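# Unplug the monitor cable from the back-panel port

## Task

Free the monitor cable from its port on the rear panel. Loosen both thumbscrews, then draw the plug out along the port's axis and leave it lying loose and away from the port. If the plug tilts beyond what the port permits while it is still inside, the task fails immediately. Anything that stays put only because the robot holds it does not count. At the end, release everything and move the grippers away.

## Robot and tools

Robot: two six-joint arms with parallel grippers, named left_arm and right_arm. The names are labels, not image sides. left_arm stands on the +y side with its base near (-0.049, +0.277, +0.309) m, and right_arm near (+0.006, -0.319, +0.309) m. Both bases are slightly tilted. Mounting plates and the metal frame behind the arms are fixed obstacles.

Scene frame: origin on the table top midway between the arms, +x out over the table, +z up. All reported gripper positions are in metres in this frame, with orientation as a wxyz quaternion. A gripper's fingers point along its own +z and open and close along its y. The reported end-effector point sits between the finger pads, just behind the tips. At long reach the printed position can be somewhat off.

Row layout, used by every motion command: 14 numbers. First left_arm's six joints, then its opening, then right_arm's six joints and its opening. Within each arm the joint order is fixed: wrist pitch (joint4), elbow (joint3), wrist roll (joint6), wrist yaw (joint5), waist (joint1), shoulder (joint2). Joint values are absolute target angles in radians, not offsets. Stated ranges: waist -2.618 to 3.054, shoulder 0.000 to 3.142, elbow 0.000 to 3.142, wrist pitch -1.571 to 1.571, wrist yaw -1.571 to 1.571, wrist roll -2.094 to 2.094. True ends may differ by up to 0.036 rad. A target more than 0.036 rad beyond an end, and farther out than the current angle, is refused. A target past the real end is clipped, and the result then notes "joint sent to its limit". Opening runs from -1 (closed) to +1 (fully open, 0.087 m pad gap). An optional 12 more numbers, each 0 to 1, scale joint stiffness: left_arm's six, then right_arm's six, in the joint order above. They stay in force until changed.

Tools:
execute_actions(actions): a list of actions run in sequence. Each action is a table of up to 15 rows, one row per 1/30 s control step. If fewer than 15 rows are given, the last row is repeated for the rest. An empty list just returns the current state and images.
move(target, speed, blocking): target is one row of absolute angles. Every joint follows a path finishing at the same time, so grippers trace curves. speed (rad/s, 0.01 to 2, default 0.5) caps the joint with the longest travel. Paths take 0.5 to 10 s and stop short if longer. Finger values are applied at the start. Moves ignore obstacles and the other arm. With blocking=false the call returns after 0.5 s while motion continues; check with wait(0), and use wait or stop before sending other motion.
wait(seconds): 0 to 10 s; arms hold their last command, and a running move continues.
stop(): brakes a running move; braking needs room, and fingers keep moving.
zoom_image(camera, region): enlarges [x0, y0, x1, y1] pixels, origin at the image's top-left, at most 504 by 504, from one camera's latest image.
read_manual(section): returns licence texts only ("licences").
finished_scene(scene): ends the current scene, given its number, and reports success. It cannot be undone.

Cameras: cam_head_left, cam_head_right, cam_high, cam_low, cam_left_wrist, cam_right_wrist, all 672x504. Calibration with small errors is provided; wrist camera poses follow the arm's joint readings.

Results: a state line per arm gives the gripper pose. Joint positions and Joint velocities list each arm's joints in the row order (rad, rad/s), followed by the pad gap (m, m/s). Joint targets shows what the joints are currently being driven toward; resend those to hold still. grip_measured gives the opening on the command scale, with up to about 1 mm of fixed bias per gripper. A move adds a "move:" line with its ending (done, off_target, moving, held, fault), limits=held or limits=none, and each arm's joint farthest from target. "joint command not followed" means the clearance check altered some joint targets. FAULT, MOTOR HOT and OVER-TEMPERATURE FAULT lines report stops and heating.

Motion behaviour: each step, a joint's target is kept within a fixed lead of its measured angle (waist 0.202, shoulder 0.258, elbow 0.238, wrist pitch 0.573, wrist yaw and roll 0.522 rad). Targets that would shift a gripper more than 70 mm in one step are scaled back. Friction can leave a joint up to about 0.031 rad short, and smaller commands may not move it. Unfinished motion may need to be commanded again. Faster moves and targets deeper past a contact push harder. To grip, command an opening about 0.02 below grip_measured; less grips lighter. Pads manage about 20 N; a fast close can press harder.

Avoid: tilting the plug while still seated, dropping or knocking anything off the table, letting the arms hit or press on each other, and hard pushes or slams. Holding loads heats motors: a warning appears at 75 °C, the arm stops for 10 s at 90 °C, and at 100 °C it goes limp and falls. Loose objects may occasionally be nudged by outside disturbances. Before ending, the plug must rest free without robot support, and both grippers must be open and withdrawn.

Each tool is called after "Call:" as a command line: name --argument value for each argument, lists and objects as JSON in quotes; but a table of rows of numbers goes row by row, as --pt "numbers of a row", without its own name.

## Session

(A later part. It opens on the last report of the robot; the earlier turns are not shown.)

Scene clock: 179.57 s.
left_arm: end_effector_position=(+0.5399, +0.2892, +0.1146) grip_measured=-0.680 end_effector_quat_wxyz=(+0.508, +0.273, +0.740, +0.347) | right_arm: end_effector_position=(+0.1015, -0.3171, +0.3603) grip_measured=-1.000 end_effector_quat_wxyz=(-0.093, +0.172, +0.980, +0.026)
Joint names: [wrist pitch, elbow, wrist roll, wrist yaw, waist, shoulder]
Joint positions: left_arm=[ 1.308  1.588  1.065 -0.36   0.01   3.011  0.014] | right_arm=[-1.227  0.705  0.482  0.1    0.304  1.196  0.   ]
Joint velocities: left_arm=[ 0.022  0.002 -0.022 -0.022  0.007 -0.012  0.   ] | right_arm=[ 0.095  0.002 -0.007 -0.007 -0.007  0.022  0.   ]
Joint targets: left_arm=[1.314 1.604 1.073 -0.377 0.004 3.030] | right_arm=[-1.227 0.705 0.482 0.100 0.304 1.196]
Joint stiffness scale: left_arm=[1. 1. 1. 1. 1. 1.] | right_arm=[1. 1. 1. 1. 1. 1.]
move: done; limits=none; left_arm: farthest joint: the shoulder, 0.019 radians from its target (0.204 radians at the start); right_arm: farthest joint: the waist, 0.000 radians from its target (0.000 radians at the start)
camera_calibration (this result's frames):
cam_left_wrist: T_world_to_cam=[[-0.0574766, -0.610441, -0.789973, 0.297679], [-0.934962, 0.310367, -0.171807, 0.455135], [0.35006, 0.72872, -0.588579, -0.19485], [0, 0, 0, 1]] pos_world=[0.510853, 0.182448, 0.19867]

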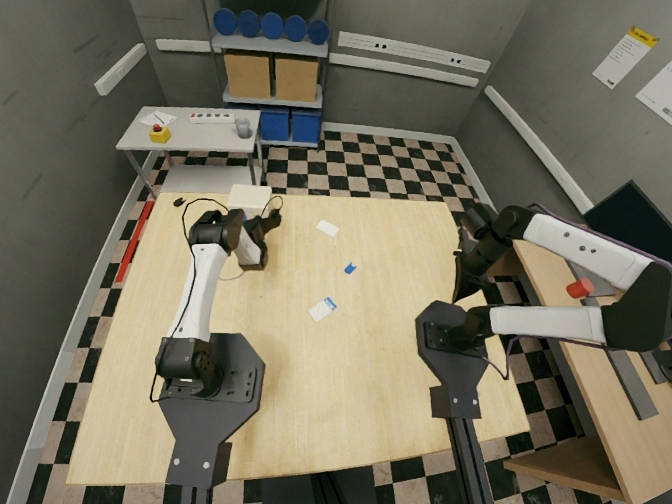

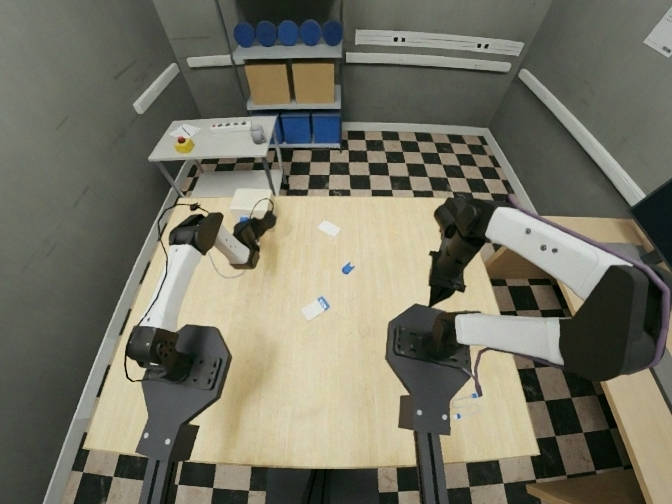

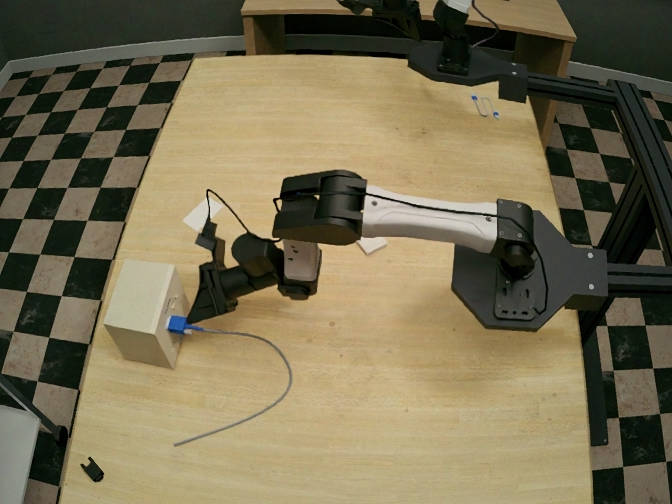

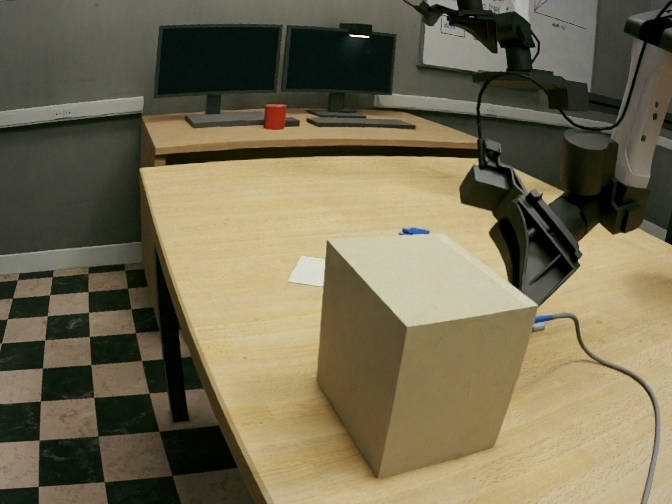

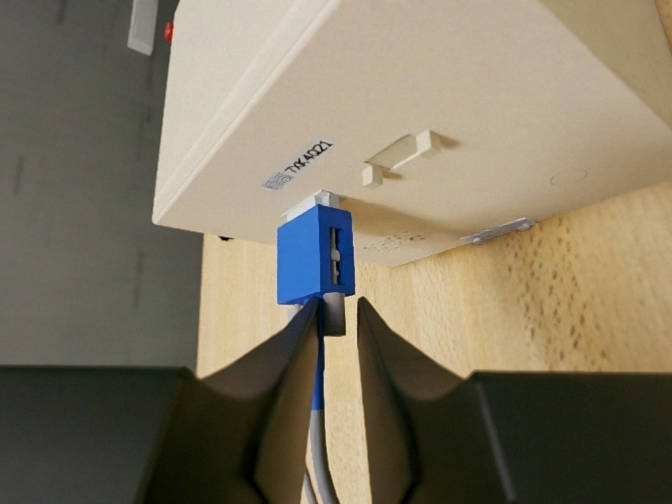

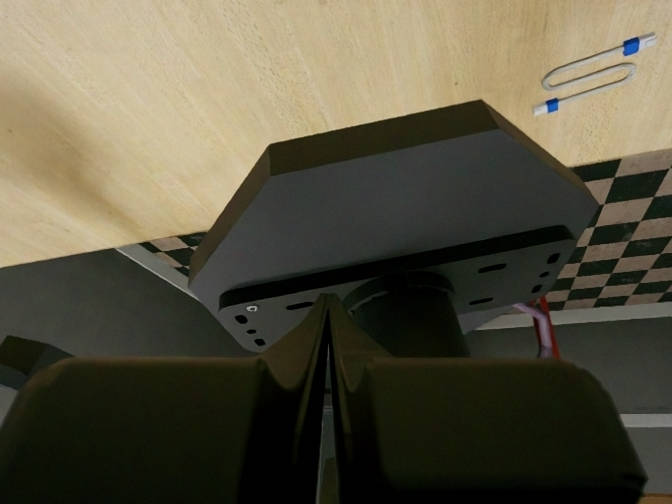

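Call:
execute_actions --actions '[[[1.32,1.61,1.07,-0.375,0.01,3.02,-0.74,-1.227,0.705,0.482,0.1,0.304,1.196,-1],[1.32,1.61,1.07,-0.375,0.01,3.02,-0.8,-1.227,0.705,0.482,0.1,0.304,1.196,-1],[1.32,1.61,1.07,-0.375,0.01,3.02,-0.85,-1.227,0.705,0.482,0.1,0.304,1.196,-1],[1.32,1.6,1.07,-0.37,0.01,3.02,-1,-1.227,0.705,0.482,0.1,0.304,1.196,-1]]]'

Call:
move --target '[1.097,1.434,0.58,-0.138,0.101,2.818,-1,-1.227,0.705,0.482,0.1,0.304,1.196,-1]' --speed 0.6

Call:
move --target '[1.318,1.608,1.073,-0.38,0.004,3.03,-0.68,-1.227,0.705,0.482,0.1,0.304,1.196,-1]' --speed 0.8

Call:
execute_actions --actions '[[[1.318,1.605,1.07,-0.375,0.01,3.02,-0.74,-1.227,0.705,0.482,0.1,0.304,1.196,-1],[1.318,1.605,1.07,-0.375,0.01,3.02,-0.8,-1.227,0.705,0.482,0.1,0.304,1.196,-1],[1.318,1.605,1.07,-0.375,0.01,3.02,-0.85,-1.227,0.705,0.482,0.1,0.304,1.196,-1],[1.318,1.6,1.07,-0.37,0.01,3.02,-1,-1.227,0.705,0.482,0.1,0.304,1.196,-1]]]'

Call:
move --target '[1.097,1.434,0.58,-0.138,0.101,2.818,-1,-1.227,0.705,0.482,0.1,0.304,1.196,-1]' --speed 0.6

Call:
move --target '[1.318,1.608,1.073,-0.38,0.004,3.03,-0.68,-1.227,0.705,0.482,0.1,0.304,1.196,-1]' --speed 0.8

Call:
zoom_image --camera "cam_left_wrist" --region '[290,190,390,350]'

Scene clock: 180.83 s.
left_arm: end_effector_position=(+0.5402, +0.2899, +0.1161) grip_measured=-0.841 end_effector_quat_wxyz=(+0.509, +0.271, +0.739, +0.349) | right_arm: end_effector_position=(+0.1015, -0.3171, +0.3603) grip_measured=-1.000 end_effector_quat_wxyz=(-0.093, +0.172, +0.980, +0.026)
Joint names: [wrist pitch, elbow, wrist roll, wrist yaw, waist, shoulder]
Joint positions: left_arm=[ 1.315  1.588  1.066 -0.363  0.01   3.011  0.007] | right_arm=[-1.227  0.705  0.482  0.1    0.304  1.196  0.   ]
Joint velocities: left_arm=[ 0.051  0.002 -0.007  0.022 -0.012 -0.002 -0.001] | right_arm=[ 0.037 -0.012  0.066 -0.022 -0.007  0.012  0.   ]
Joint targets: left_arm=[1.320 1.600 1.070 -0.370 0.010 3.020] | right_arm=[-1.227 0.705 0.482 0.100 0.304 1.196]
Joint stiffness scale: left_arm=[1. 1. 1. 1. 1. 1.] | right_arm=[1. 1. 1. 1. 1. 1.]
camera_calibration (this result's frames):
cam_left_wrist: T_world_to_cam=[[-0.0499039, -0.610061, -0.790781, 0.295268], [-0.935113, 0.306654, -0.177561, 0.457205], [0.350819, 0.730609, -0.585779, -0.195861], [0, 0, 0, 1]] pos_world=[0.510984, 0.183026, 0.199943]

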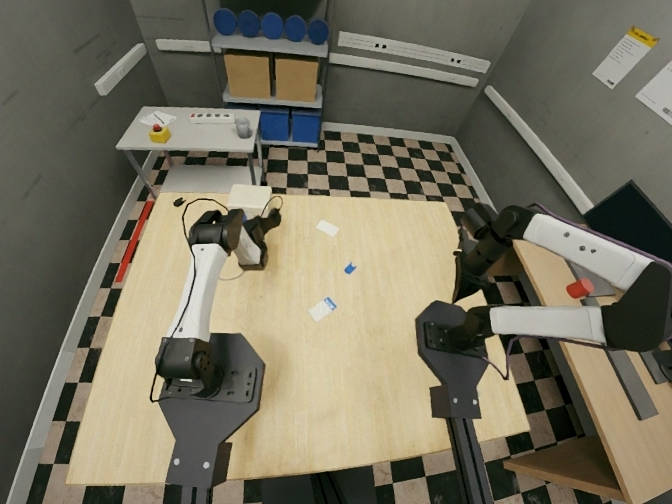

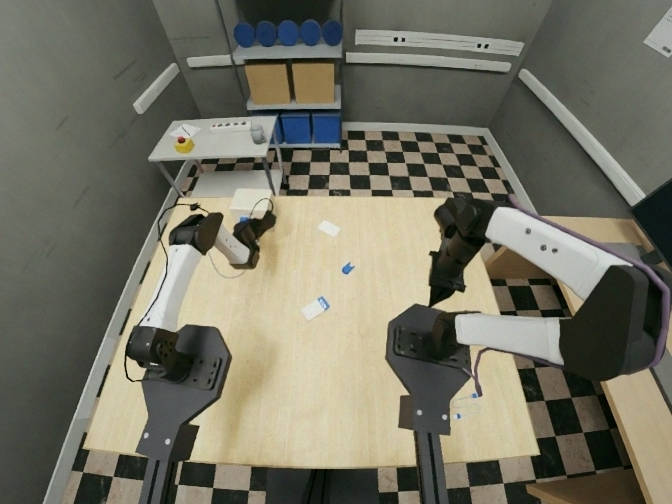

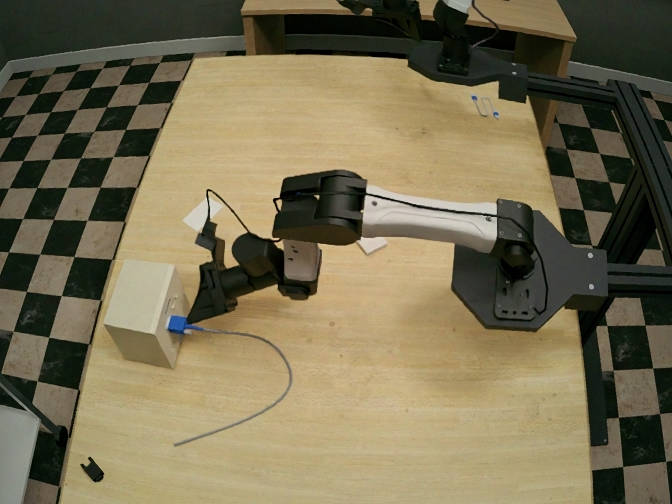

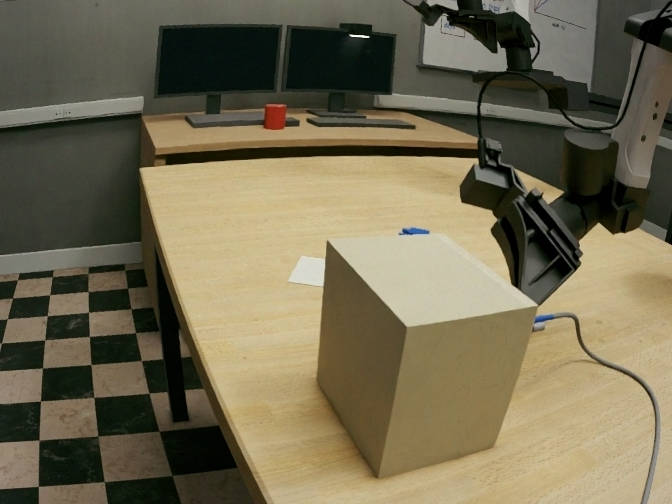

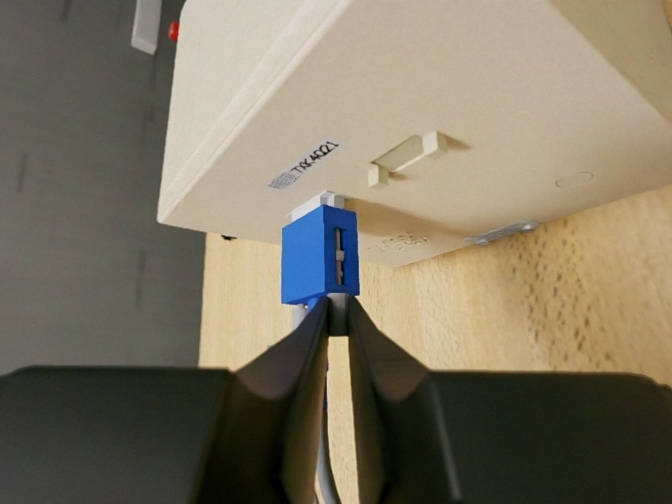

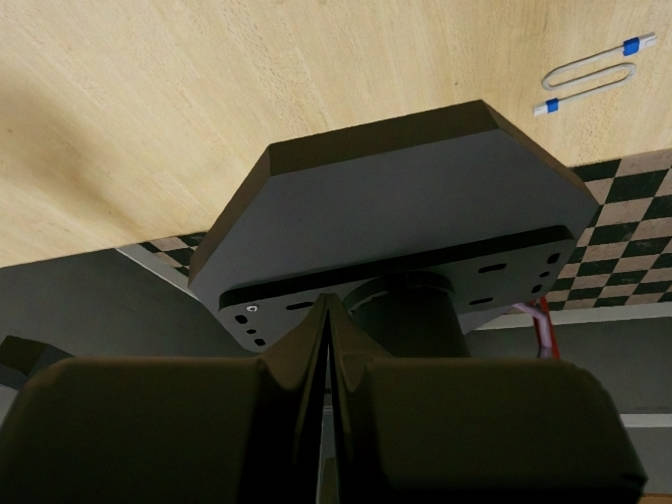

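Scene clock: 182.43 s.
left_arm: end_effector_position=(+0.5408, +0.2917, +0.1174) grip_measured=-0.842 end_effector_quat_wxyz=(+0.545, +0.146, +0.812, +0.152) | right_arm: end_effector_position=(+0.1015, -0.3171, +0.3603) grip_measured=-1.000 end_effector_quat_wxyz=(-0.093, +0.172, +0.980, +0.026)
Joint names: [wrist pitch, elbow, wrist roll, wrist yaw, waist, shoulder]
Joint positions: left_arm=[ 1.121  1.453  0.586 -0.151  0.091  2.827  0.007] | right_arm=[-1.227  0.705  0.482  0.1    0.304  1.196  0.   ]
Joint velocities: left_arm=[-0.037 -0.002 -0.051 -0.007 -0.017  0.017 -0.   ] | right_arm=[ 0.051 -0.002 -0.007 -0.022 -0.027 -0.022  0.   ]
Joint targets: left_arm=[1.097 1.434 0.580 -0.138 0.101 2.818] | right_arm=[-1.227 0.705 0.482 0.100 0.304 1.196]
Joint stiffness scale: left_arm=[1. 1. 1. 1. 1. 1.] | right_arm=[1. 1. 1. 1. 1. 1.]
move: off_target (left_arm); limits=none; left_arm: farthest joint: the wrist pitch, 0.024 radians from its target (0.218 radians at the start); right_arm: farthest joint: the waist, 0.000 radians from its target (0.000 radians at the start)
camera_calibration (this result's frames):
cam_left_wrist: T_world_to_cam=[[-0.0765702, -0.911311, -0.404535, 0.354385], [-0.943958, 0.196904, -0.264901, 0.50454], [0.321062, 0.361581, -0.875316, -0.0388978], [0, 0, 0, 1]] pos_world=[0.515889, 0.237674, 0.242967]

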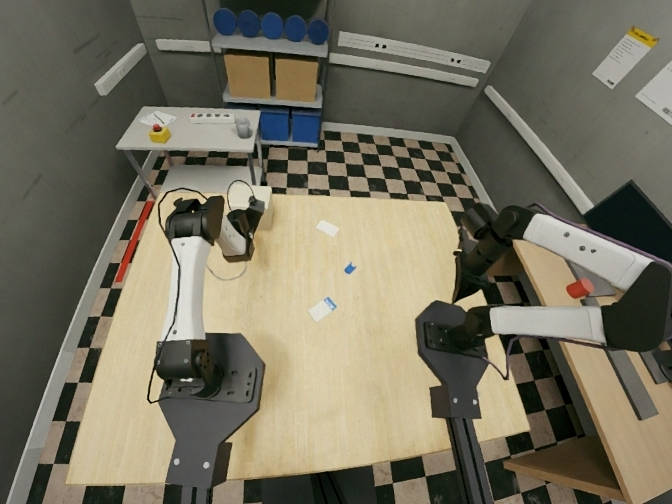

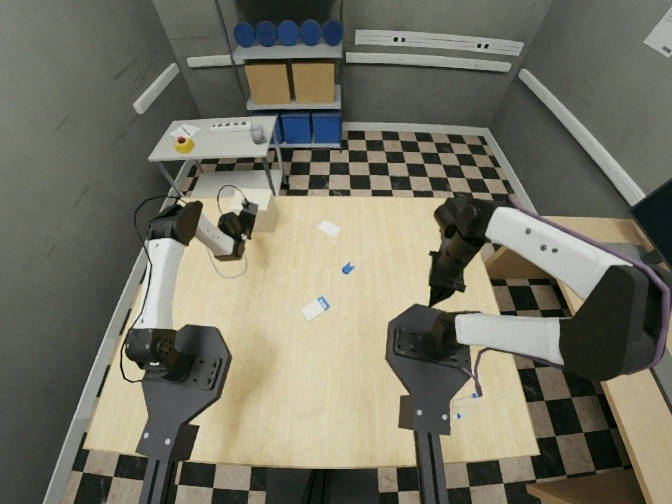

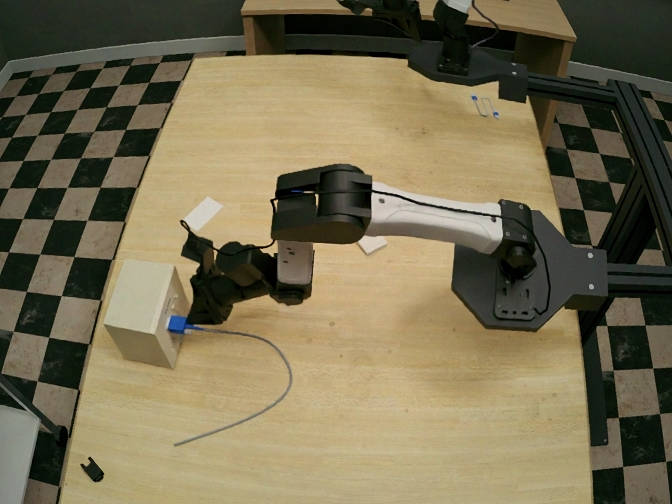

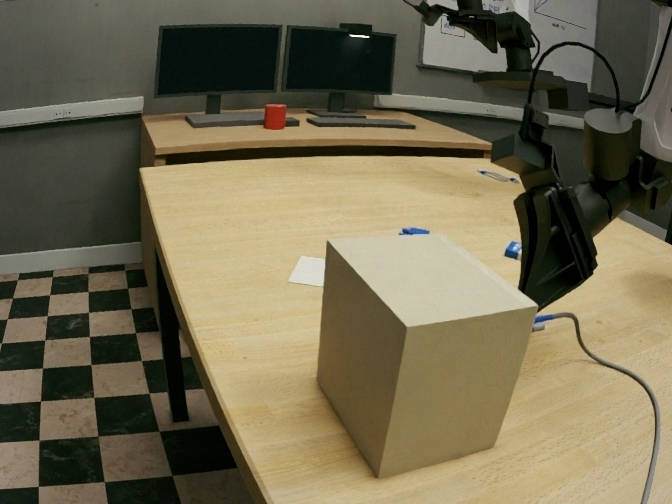

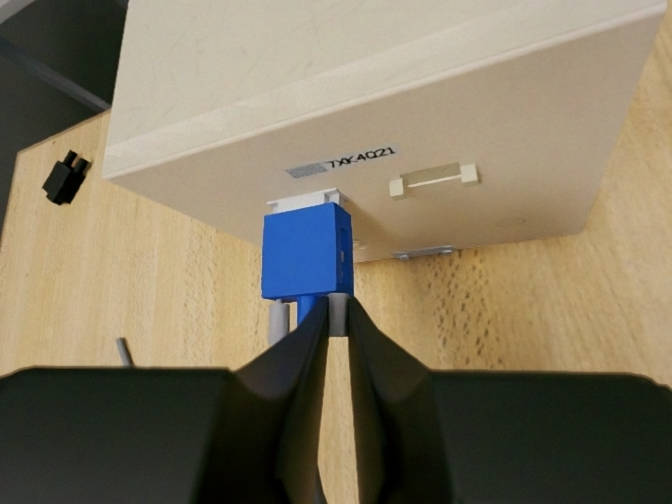

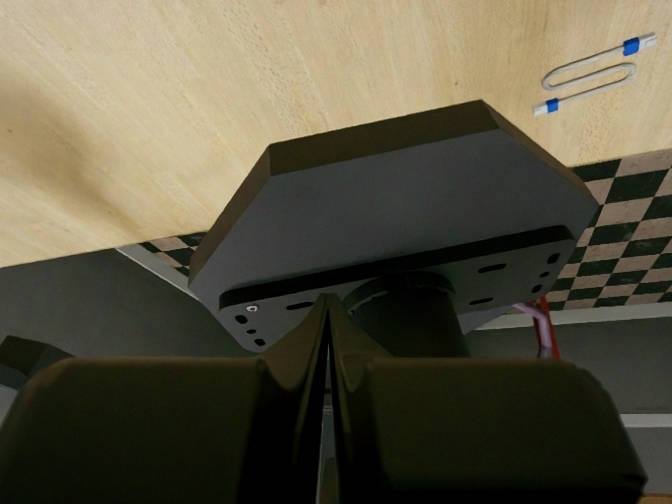

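Scene clock: 183.93 s.
left_arm: end_effector_position=(+0.5407, +0.2906, +0.1164) grip_measured=-0.680 end_effector_quat_wxyz=(+0.509, +0.270, +0.739, +0.350) | right_arm: end_effector_position=(+0.1015, -0.3171, +0.3603) grip_measured=-1.000 end_effector_quat_wxyz=(-0.093, +0.172, +0.980, +0.026)
Joint names: [wrist pitch, elbow, wrist roll, wrist yaw, waist, shoulder]
Joint positions: left_arm=[ 1.313  1.592  1.065 -0.365  0.01   3.011  0.014] | right_arm=[-1.227  0.705  0.482  0.1    0.304  1.196  0.   ]
Joint velocities: left_arm=[-0.037 -0.007 -0.037 -0.007  0.012  0.027  0.001] | right_arm=[-0.022  0.002 -0.037 -0.037  0.002 -0.007  0.   ]
Joint targets: left_arm=[1.318 1.608 1.073 -0.380 0.004 3.030] | right_arm=[-1.227 0.705 0.482 0.100 0.304 1.196]
Joint stiffness scale: left_arm=[1. 1. 1. 1. 1. 1.] | right_arm=[1. 1. 1. 1. 1. 1.]
move: done; limits=none; left_arm: farthest joint: the shoulder, 0.019 radians from its target (0.203 radians at the start); right_arm: farthest joint: the waist, 0.000 radians from its target (0.000 radians at the start)
camera_calibration (this result's frames):
cam_left_wrist: T_world_to_cam=[[-0.0473673, -0.610123, -0.79089, 0.294584], [-0.935982, 0.30363, -0.178175, 0.459015], [0.348846, 0.731819, -0.585446, -0.195686], [0, 0, 0, 1]] pos_world=[0.511848, 0.183568, 0.200205]

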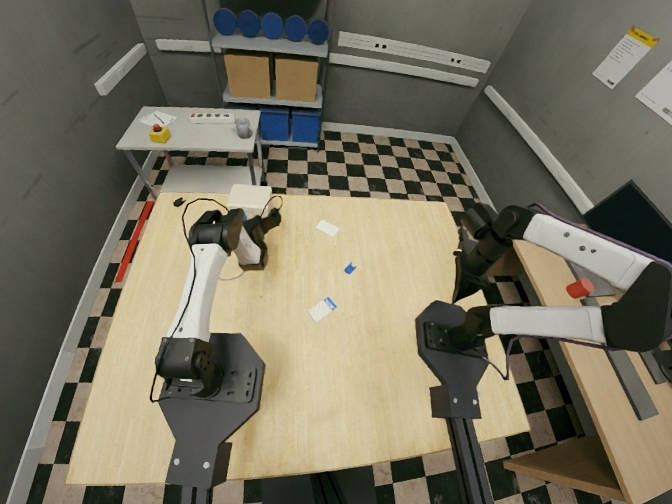

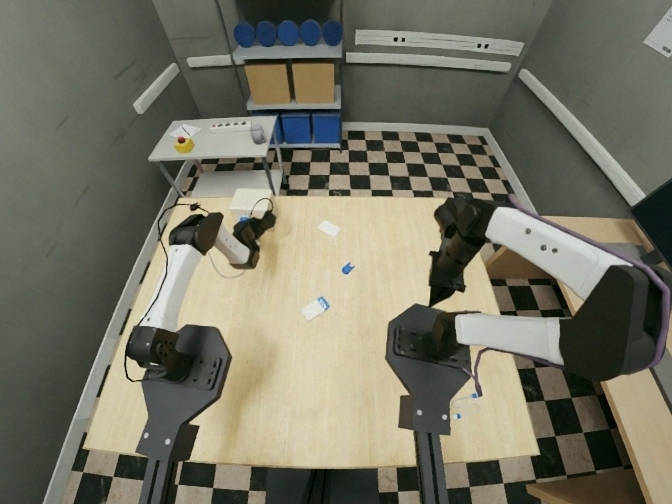

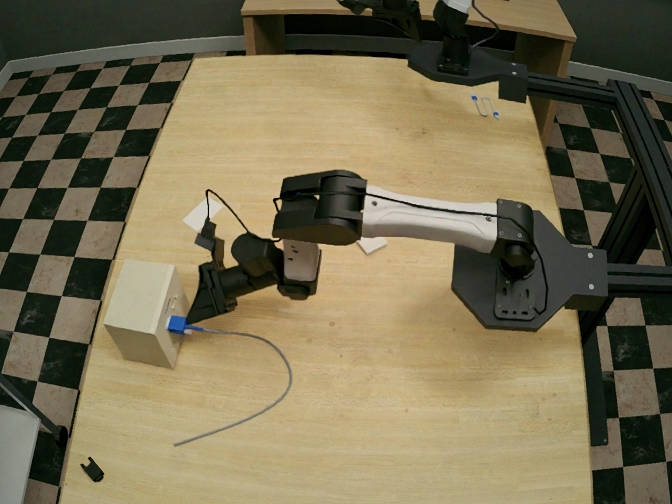

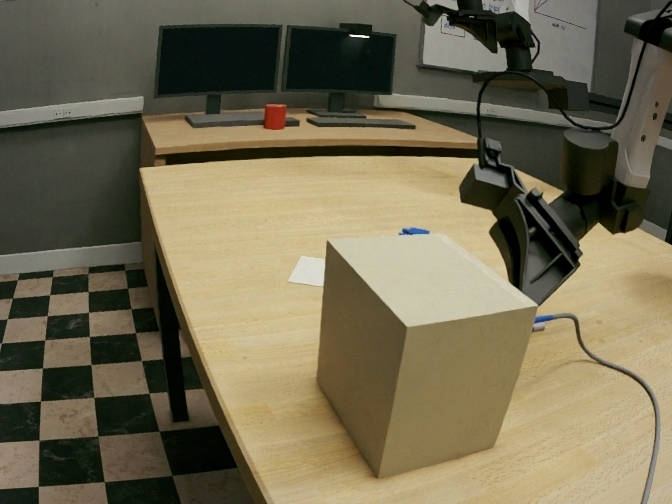

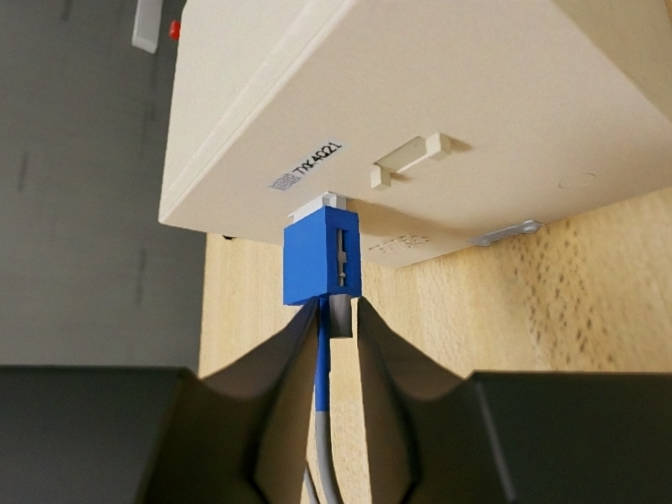

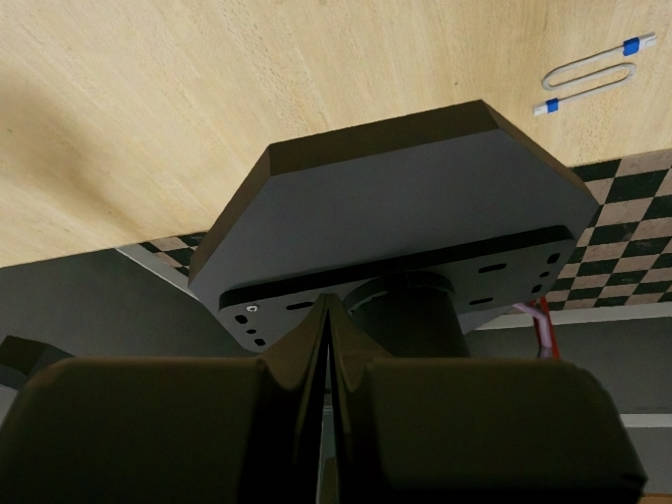

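Scene clock: 184.43 s.
left_arm: end_effector_position=(+0.5408, +0.2906, +0.1167) grip_measured=-0.841 end_effector_quat_wxyz=(+0.509, +0.269, +0.739, +0.350) | right_arm: end_effector_position=(+0.1015, -0.3171, +0.3603) grip_measured=-1.000 end_effector_quat_wxyz=(-0.093, +0.172, +0.980, +0.026)
Joint names: [wrist pitch, elbow, wrist roll, wrist yaw, waist, shoulder]
Joint positions: left_arm=[ 1.315  1.592  1.065 -0.365  0.01   3.011  0.007] | right_arm=[-1.227  0.705  0.482  0.1    0.304  1.196  0.   ]
Joint velocities: left_arm=[ 0.066  0.012  0.007  0.007 -0.007 -0.032 -0.001] | right_arm=[-0.037 -0.007  0.007  0.066 -0.007 -0.007  0.   ]
Joint targets: left_arm=[1.318 1.600 1.070 -0.370 0.010 3.020] | right_arm=[-1.227 0.705 0.482 0.100 0.304 1.196]
Joint stiffness scale: left_arm=[1. 1. 1. 1. 1. 1.] | right_arm=[1. 1. 1. 1. 1. 1.]
camera_calibration (this result's frames):
cam_left_wrist: T_world_to_cam=[[-0.0463506, -0.610205, -0.790886, 0.294279], [-0.935847, 0.303413, -0.179251, 0.459231], [0.349345, 0.73184, -0.585122, -0.195912], [0, 0, 0, 1]] pos_world=[0.511851, 0.18361, 0.200426]

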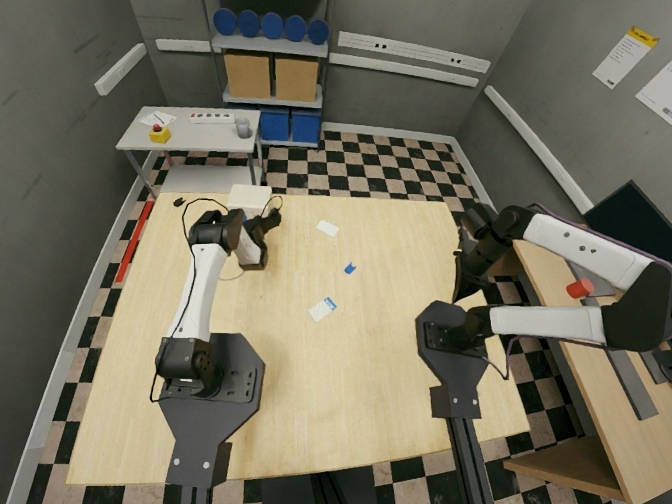

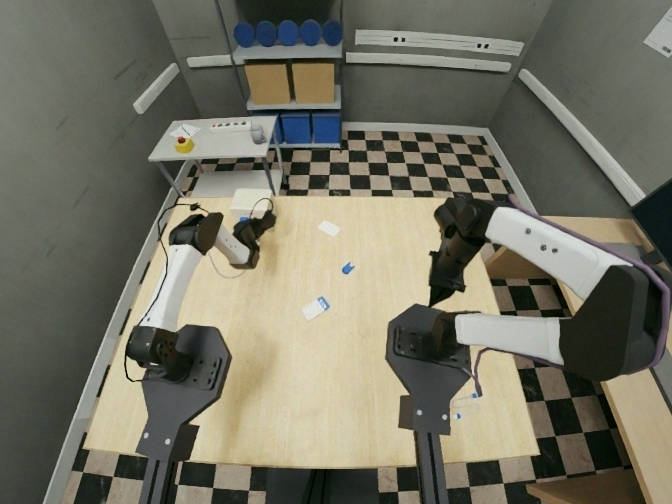

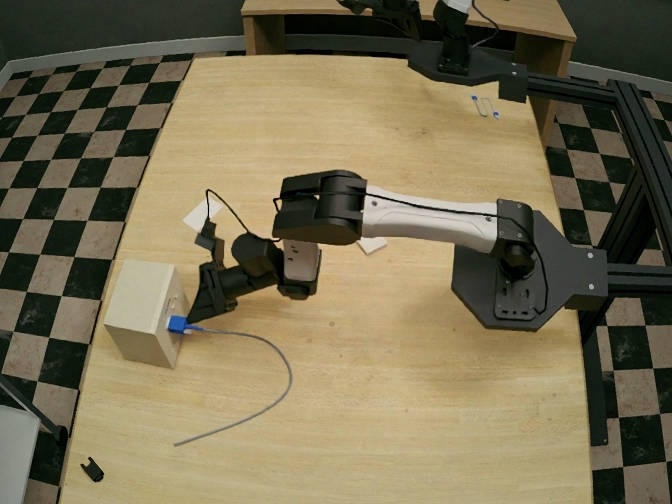

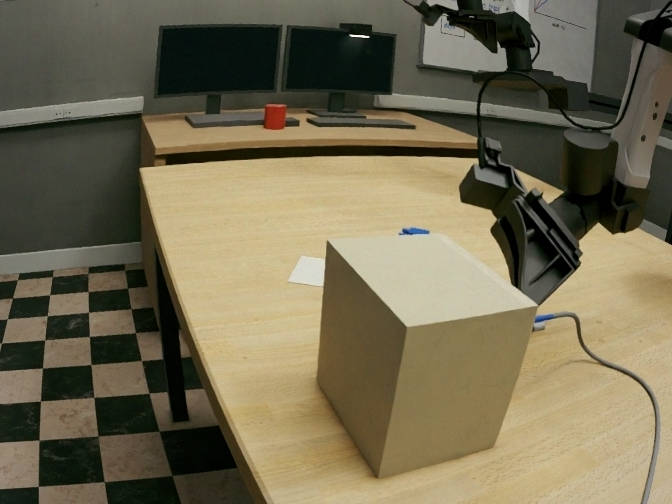

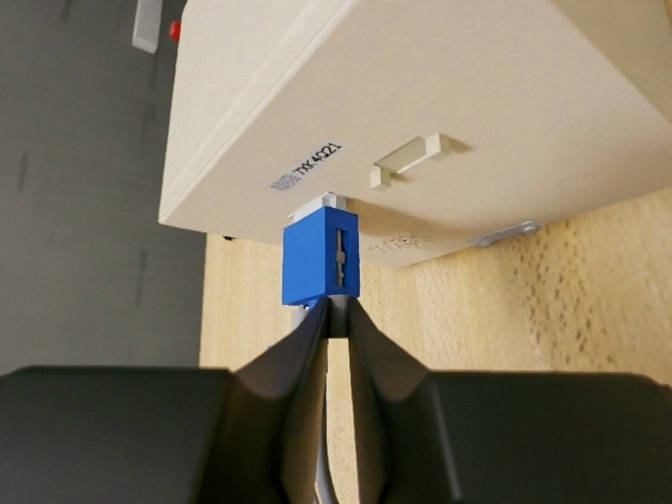

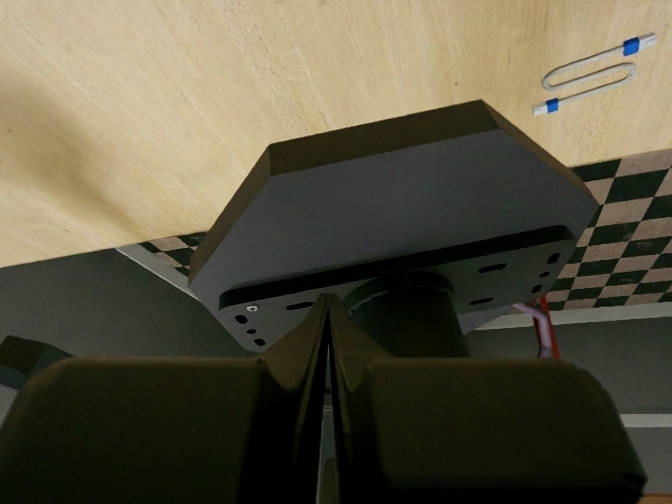

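Scene clock: 186.00 s.
left_arm: end_effector_position=(+0.5414, +0.2921, +0.1179) grip_measured=-0.841 end_effector_quat_wxyz=(+0.546, +0.145, +0.811, +0.152) | right_arm: end_effector_position=(+0.1015, -0.3171, +0.3603) grip_measured=-1.000 end_effector_quat_wxyz=(-0.093, +0.172, +0.980, +0.026)
Joint names: [wrist pitch, elbow, wrist roll, wrist yaw, waist, shoulder]
Joint positions: left_arm=[ 1.121  1.454  0.586 -0.15   0.092  2.827  0.007] | right_arm=[-1.227  0.705  0.482  0.1    0.304  1.196  0.   ]
Joint velocities: left_arm=[ 0.051 -0.007 -0.051  0.051  0.002 -0.012 -0.002] | right_arm=[-0.095  0.017 -0.037 -0.066  0.002 -0.017  0.   ]
Joint targets: left_arm=[1.097 1.434 0.580 -0.138 0.101 2.818] | right_arm=[-1.227 0.705 0.482 0.100 0.304 1.196]
Joint stiffness scale: left_arm=[1. 1. 1. 1. 1. 1.] | right_arm=[1. 1. 1. 1. 1. 1.]
move: off_target (left_arm); limits=none; left_arm: farthest joint: the wrist pitch, 0.024 radians from its target (0.218 radians at the start); right_arm: farthest joint: the waist, 0.000 radians from its target (0.000 radians at the start)
camera_calibration (this result's frames):
cam_left_wrist: T_world_to_cam=[[-0.0751878, -0.911723, -0.403866, 0.354265], [-0.943572, 0.196045, -0.266904, 0.505408], [0.322518, 0.361009, -0.875017, -0.0394859], [0, 0, 0, 1]] pos_world=[0.516261, 0.238164, 0.24342]

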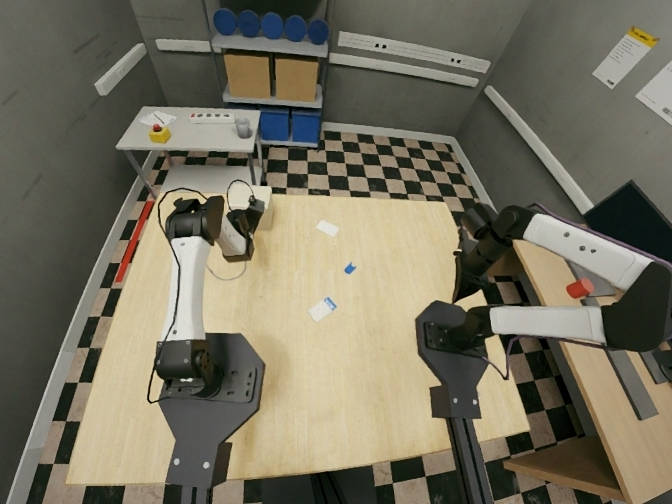

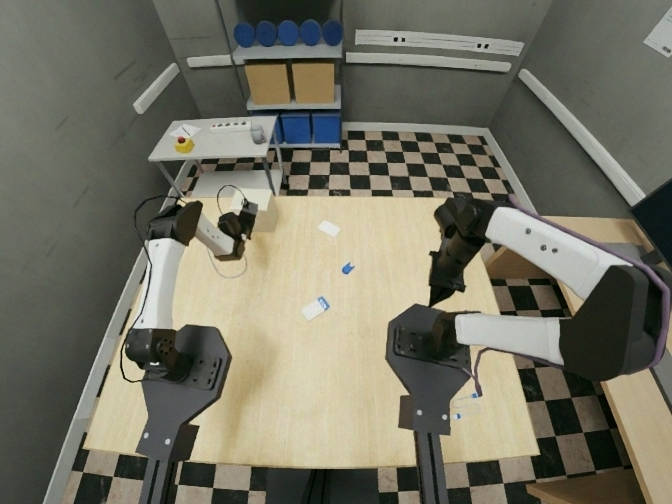

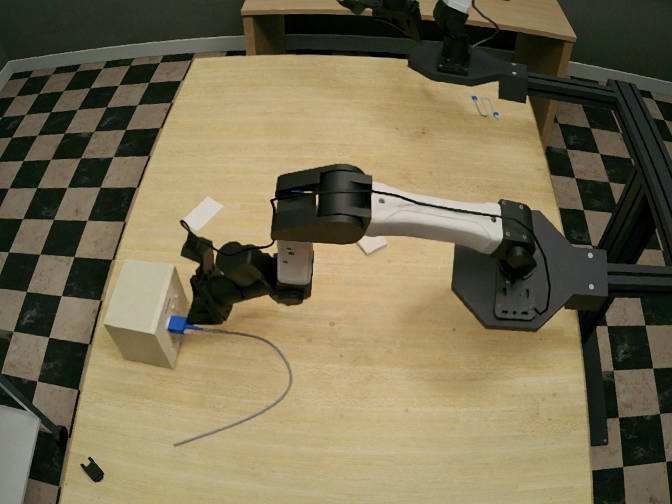

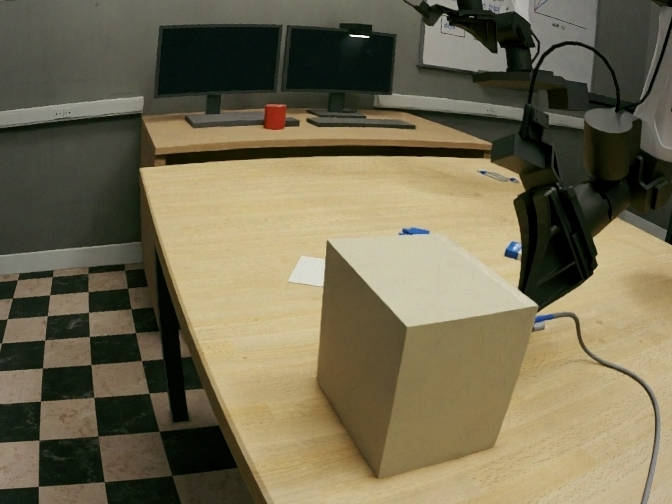

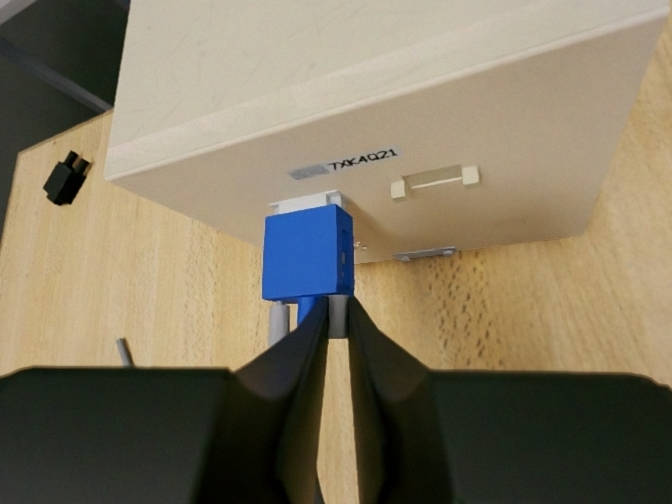

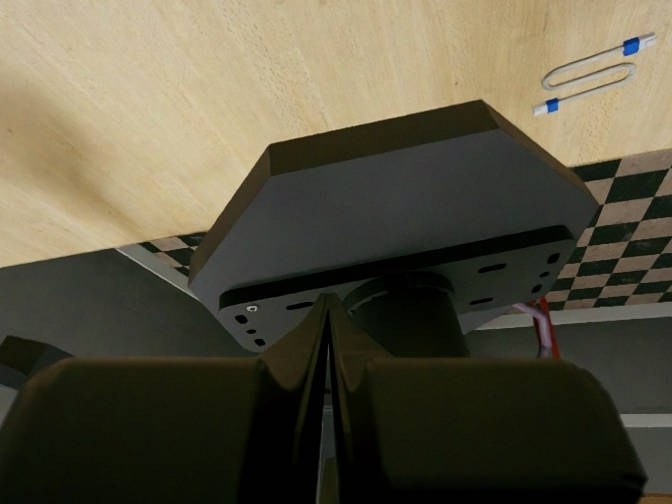

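Scene clock: 187.50 s.
left_arm: end_effector_position=(+0.5407, +0.2906, +0.1164) grip_measured=-0.680 end_effector_quat_wxyz=(+0.509, +0.270, +0.739, +0.350) | right_arm: end_effector_position=(+0.1015, -0.3171, +0.3603) grip_measured=-1.000 end_effector_quat_wxyz=(-0.093, +0.172, +0.980, +0.026)
Joint names: [wrist pitch, elbow, wrist roll, wrist yaw, waist, shoulder]
Joint positions: left_arm=[ 1.313  1.592  1.065 -0.365  0.01   3.011  0.014] | right_arm=[-1.227  0.705  0.482  0.1    0.304  1.196  0.   ]
Joint velocities: left_arm=[ 0.037  0.007 -0.007  0.051 -0.007 -0.012 -0.   ] | right_arm=[-0.022 -0.022 -0.051  0.007 -0.002 -0.002  0.   ]
Joint targets: left_arm=[1.318 1.608 1.073 -0.380 0.004 3.030] | right_arm=[-1.227 0.705 0.482 0.100 0.304 1.196]
Joint stiffness scale: left_arm=[1. 1. 1. 1. 1. 1.] | right_arm=[1. 1. 1. 1. 1. 1.]
move: done; limits=none; left_arm: farthest joint: the shoulder, 0.019 radians from its target (0.203 radians at the start); right_arm: farthest joint: the waist, 0.000 radians from its target (0.000 radians at the start)
camera_calibration (this result's frames):
cam_left_wrist: T_world_to_cam=[[-0.0473673, -0.610123, -0.79089, 0.294584], [-0.935982, 0.30363, -0.178175, 0.459015], [0.348846, 0.731819, -0.585446, -0.195686], [0, 0, 0, 1]] pos_world=[0.511848, 0.183568, 0.200205]

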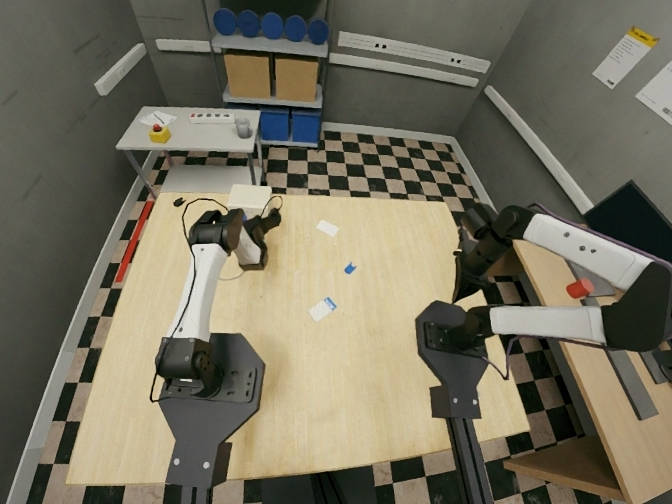

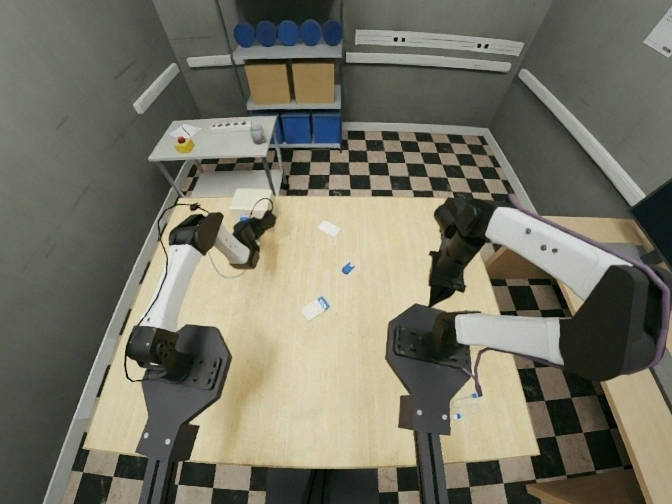

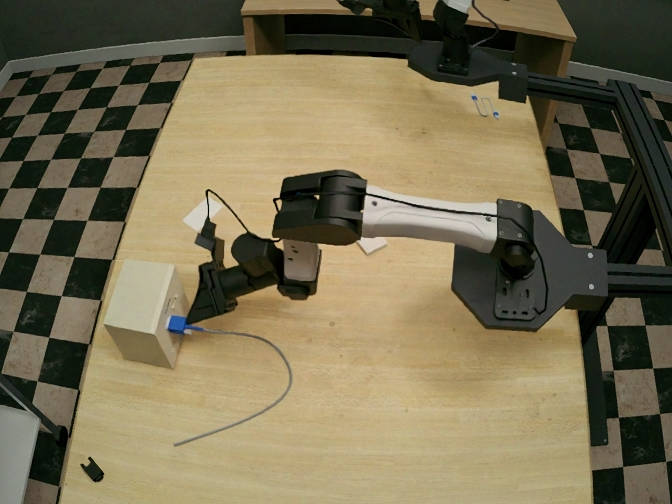

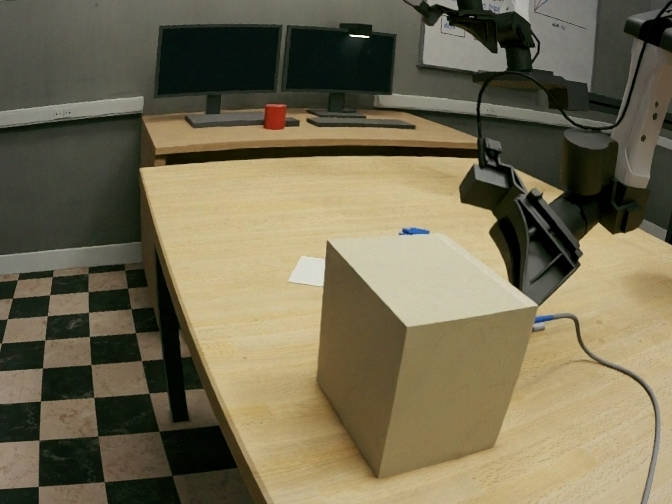

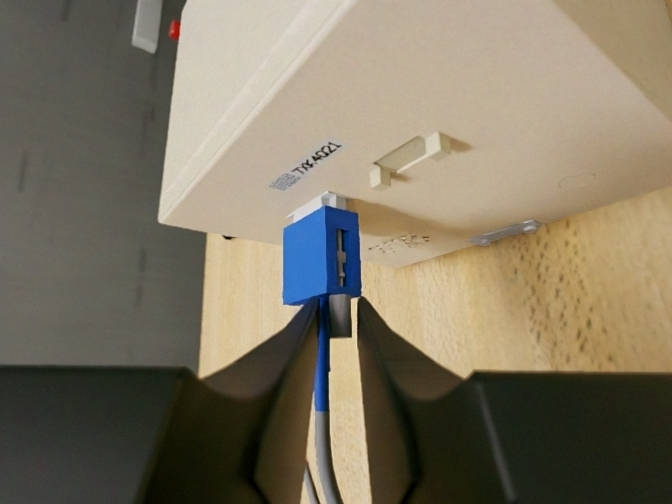

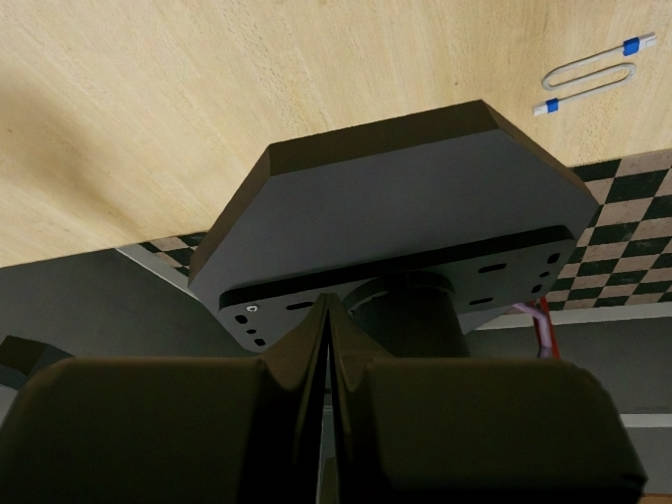

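Region (290, 190, 390, 350) of cam_left_wrist's 672x504 image, scaled by 3.150, with more detail than that image has; it fills the left 315 columns of this view, and the rest is white.

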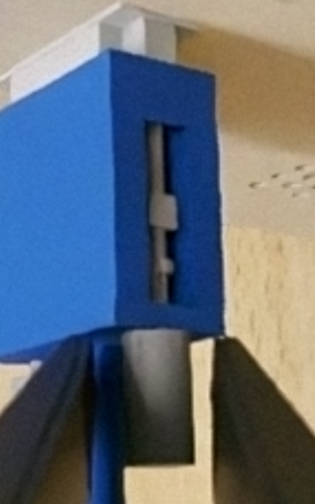

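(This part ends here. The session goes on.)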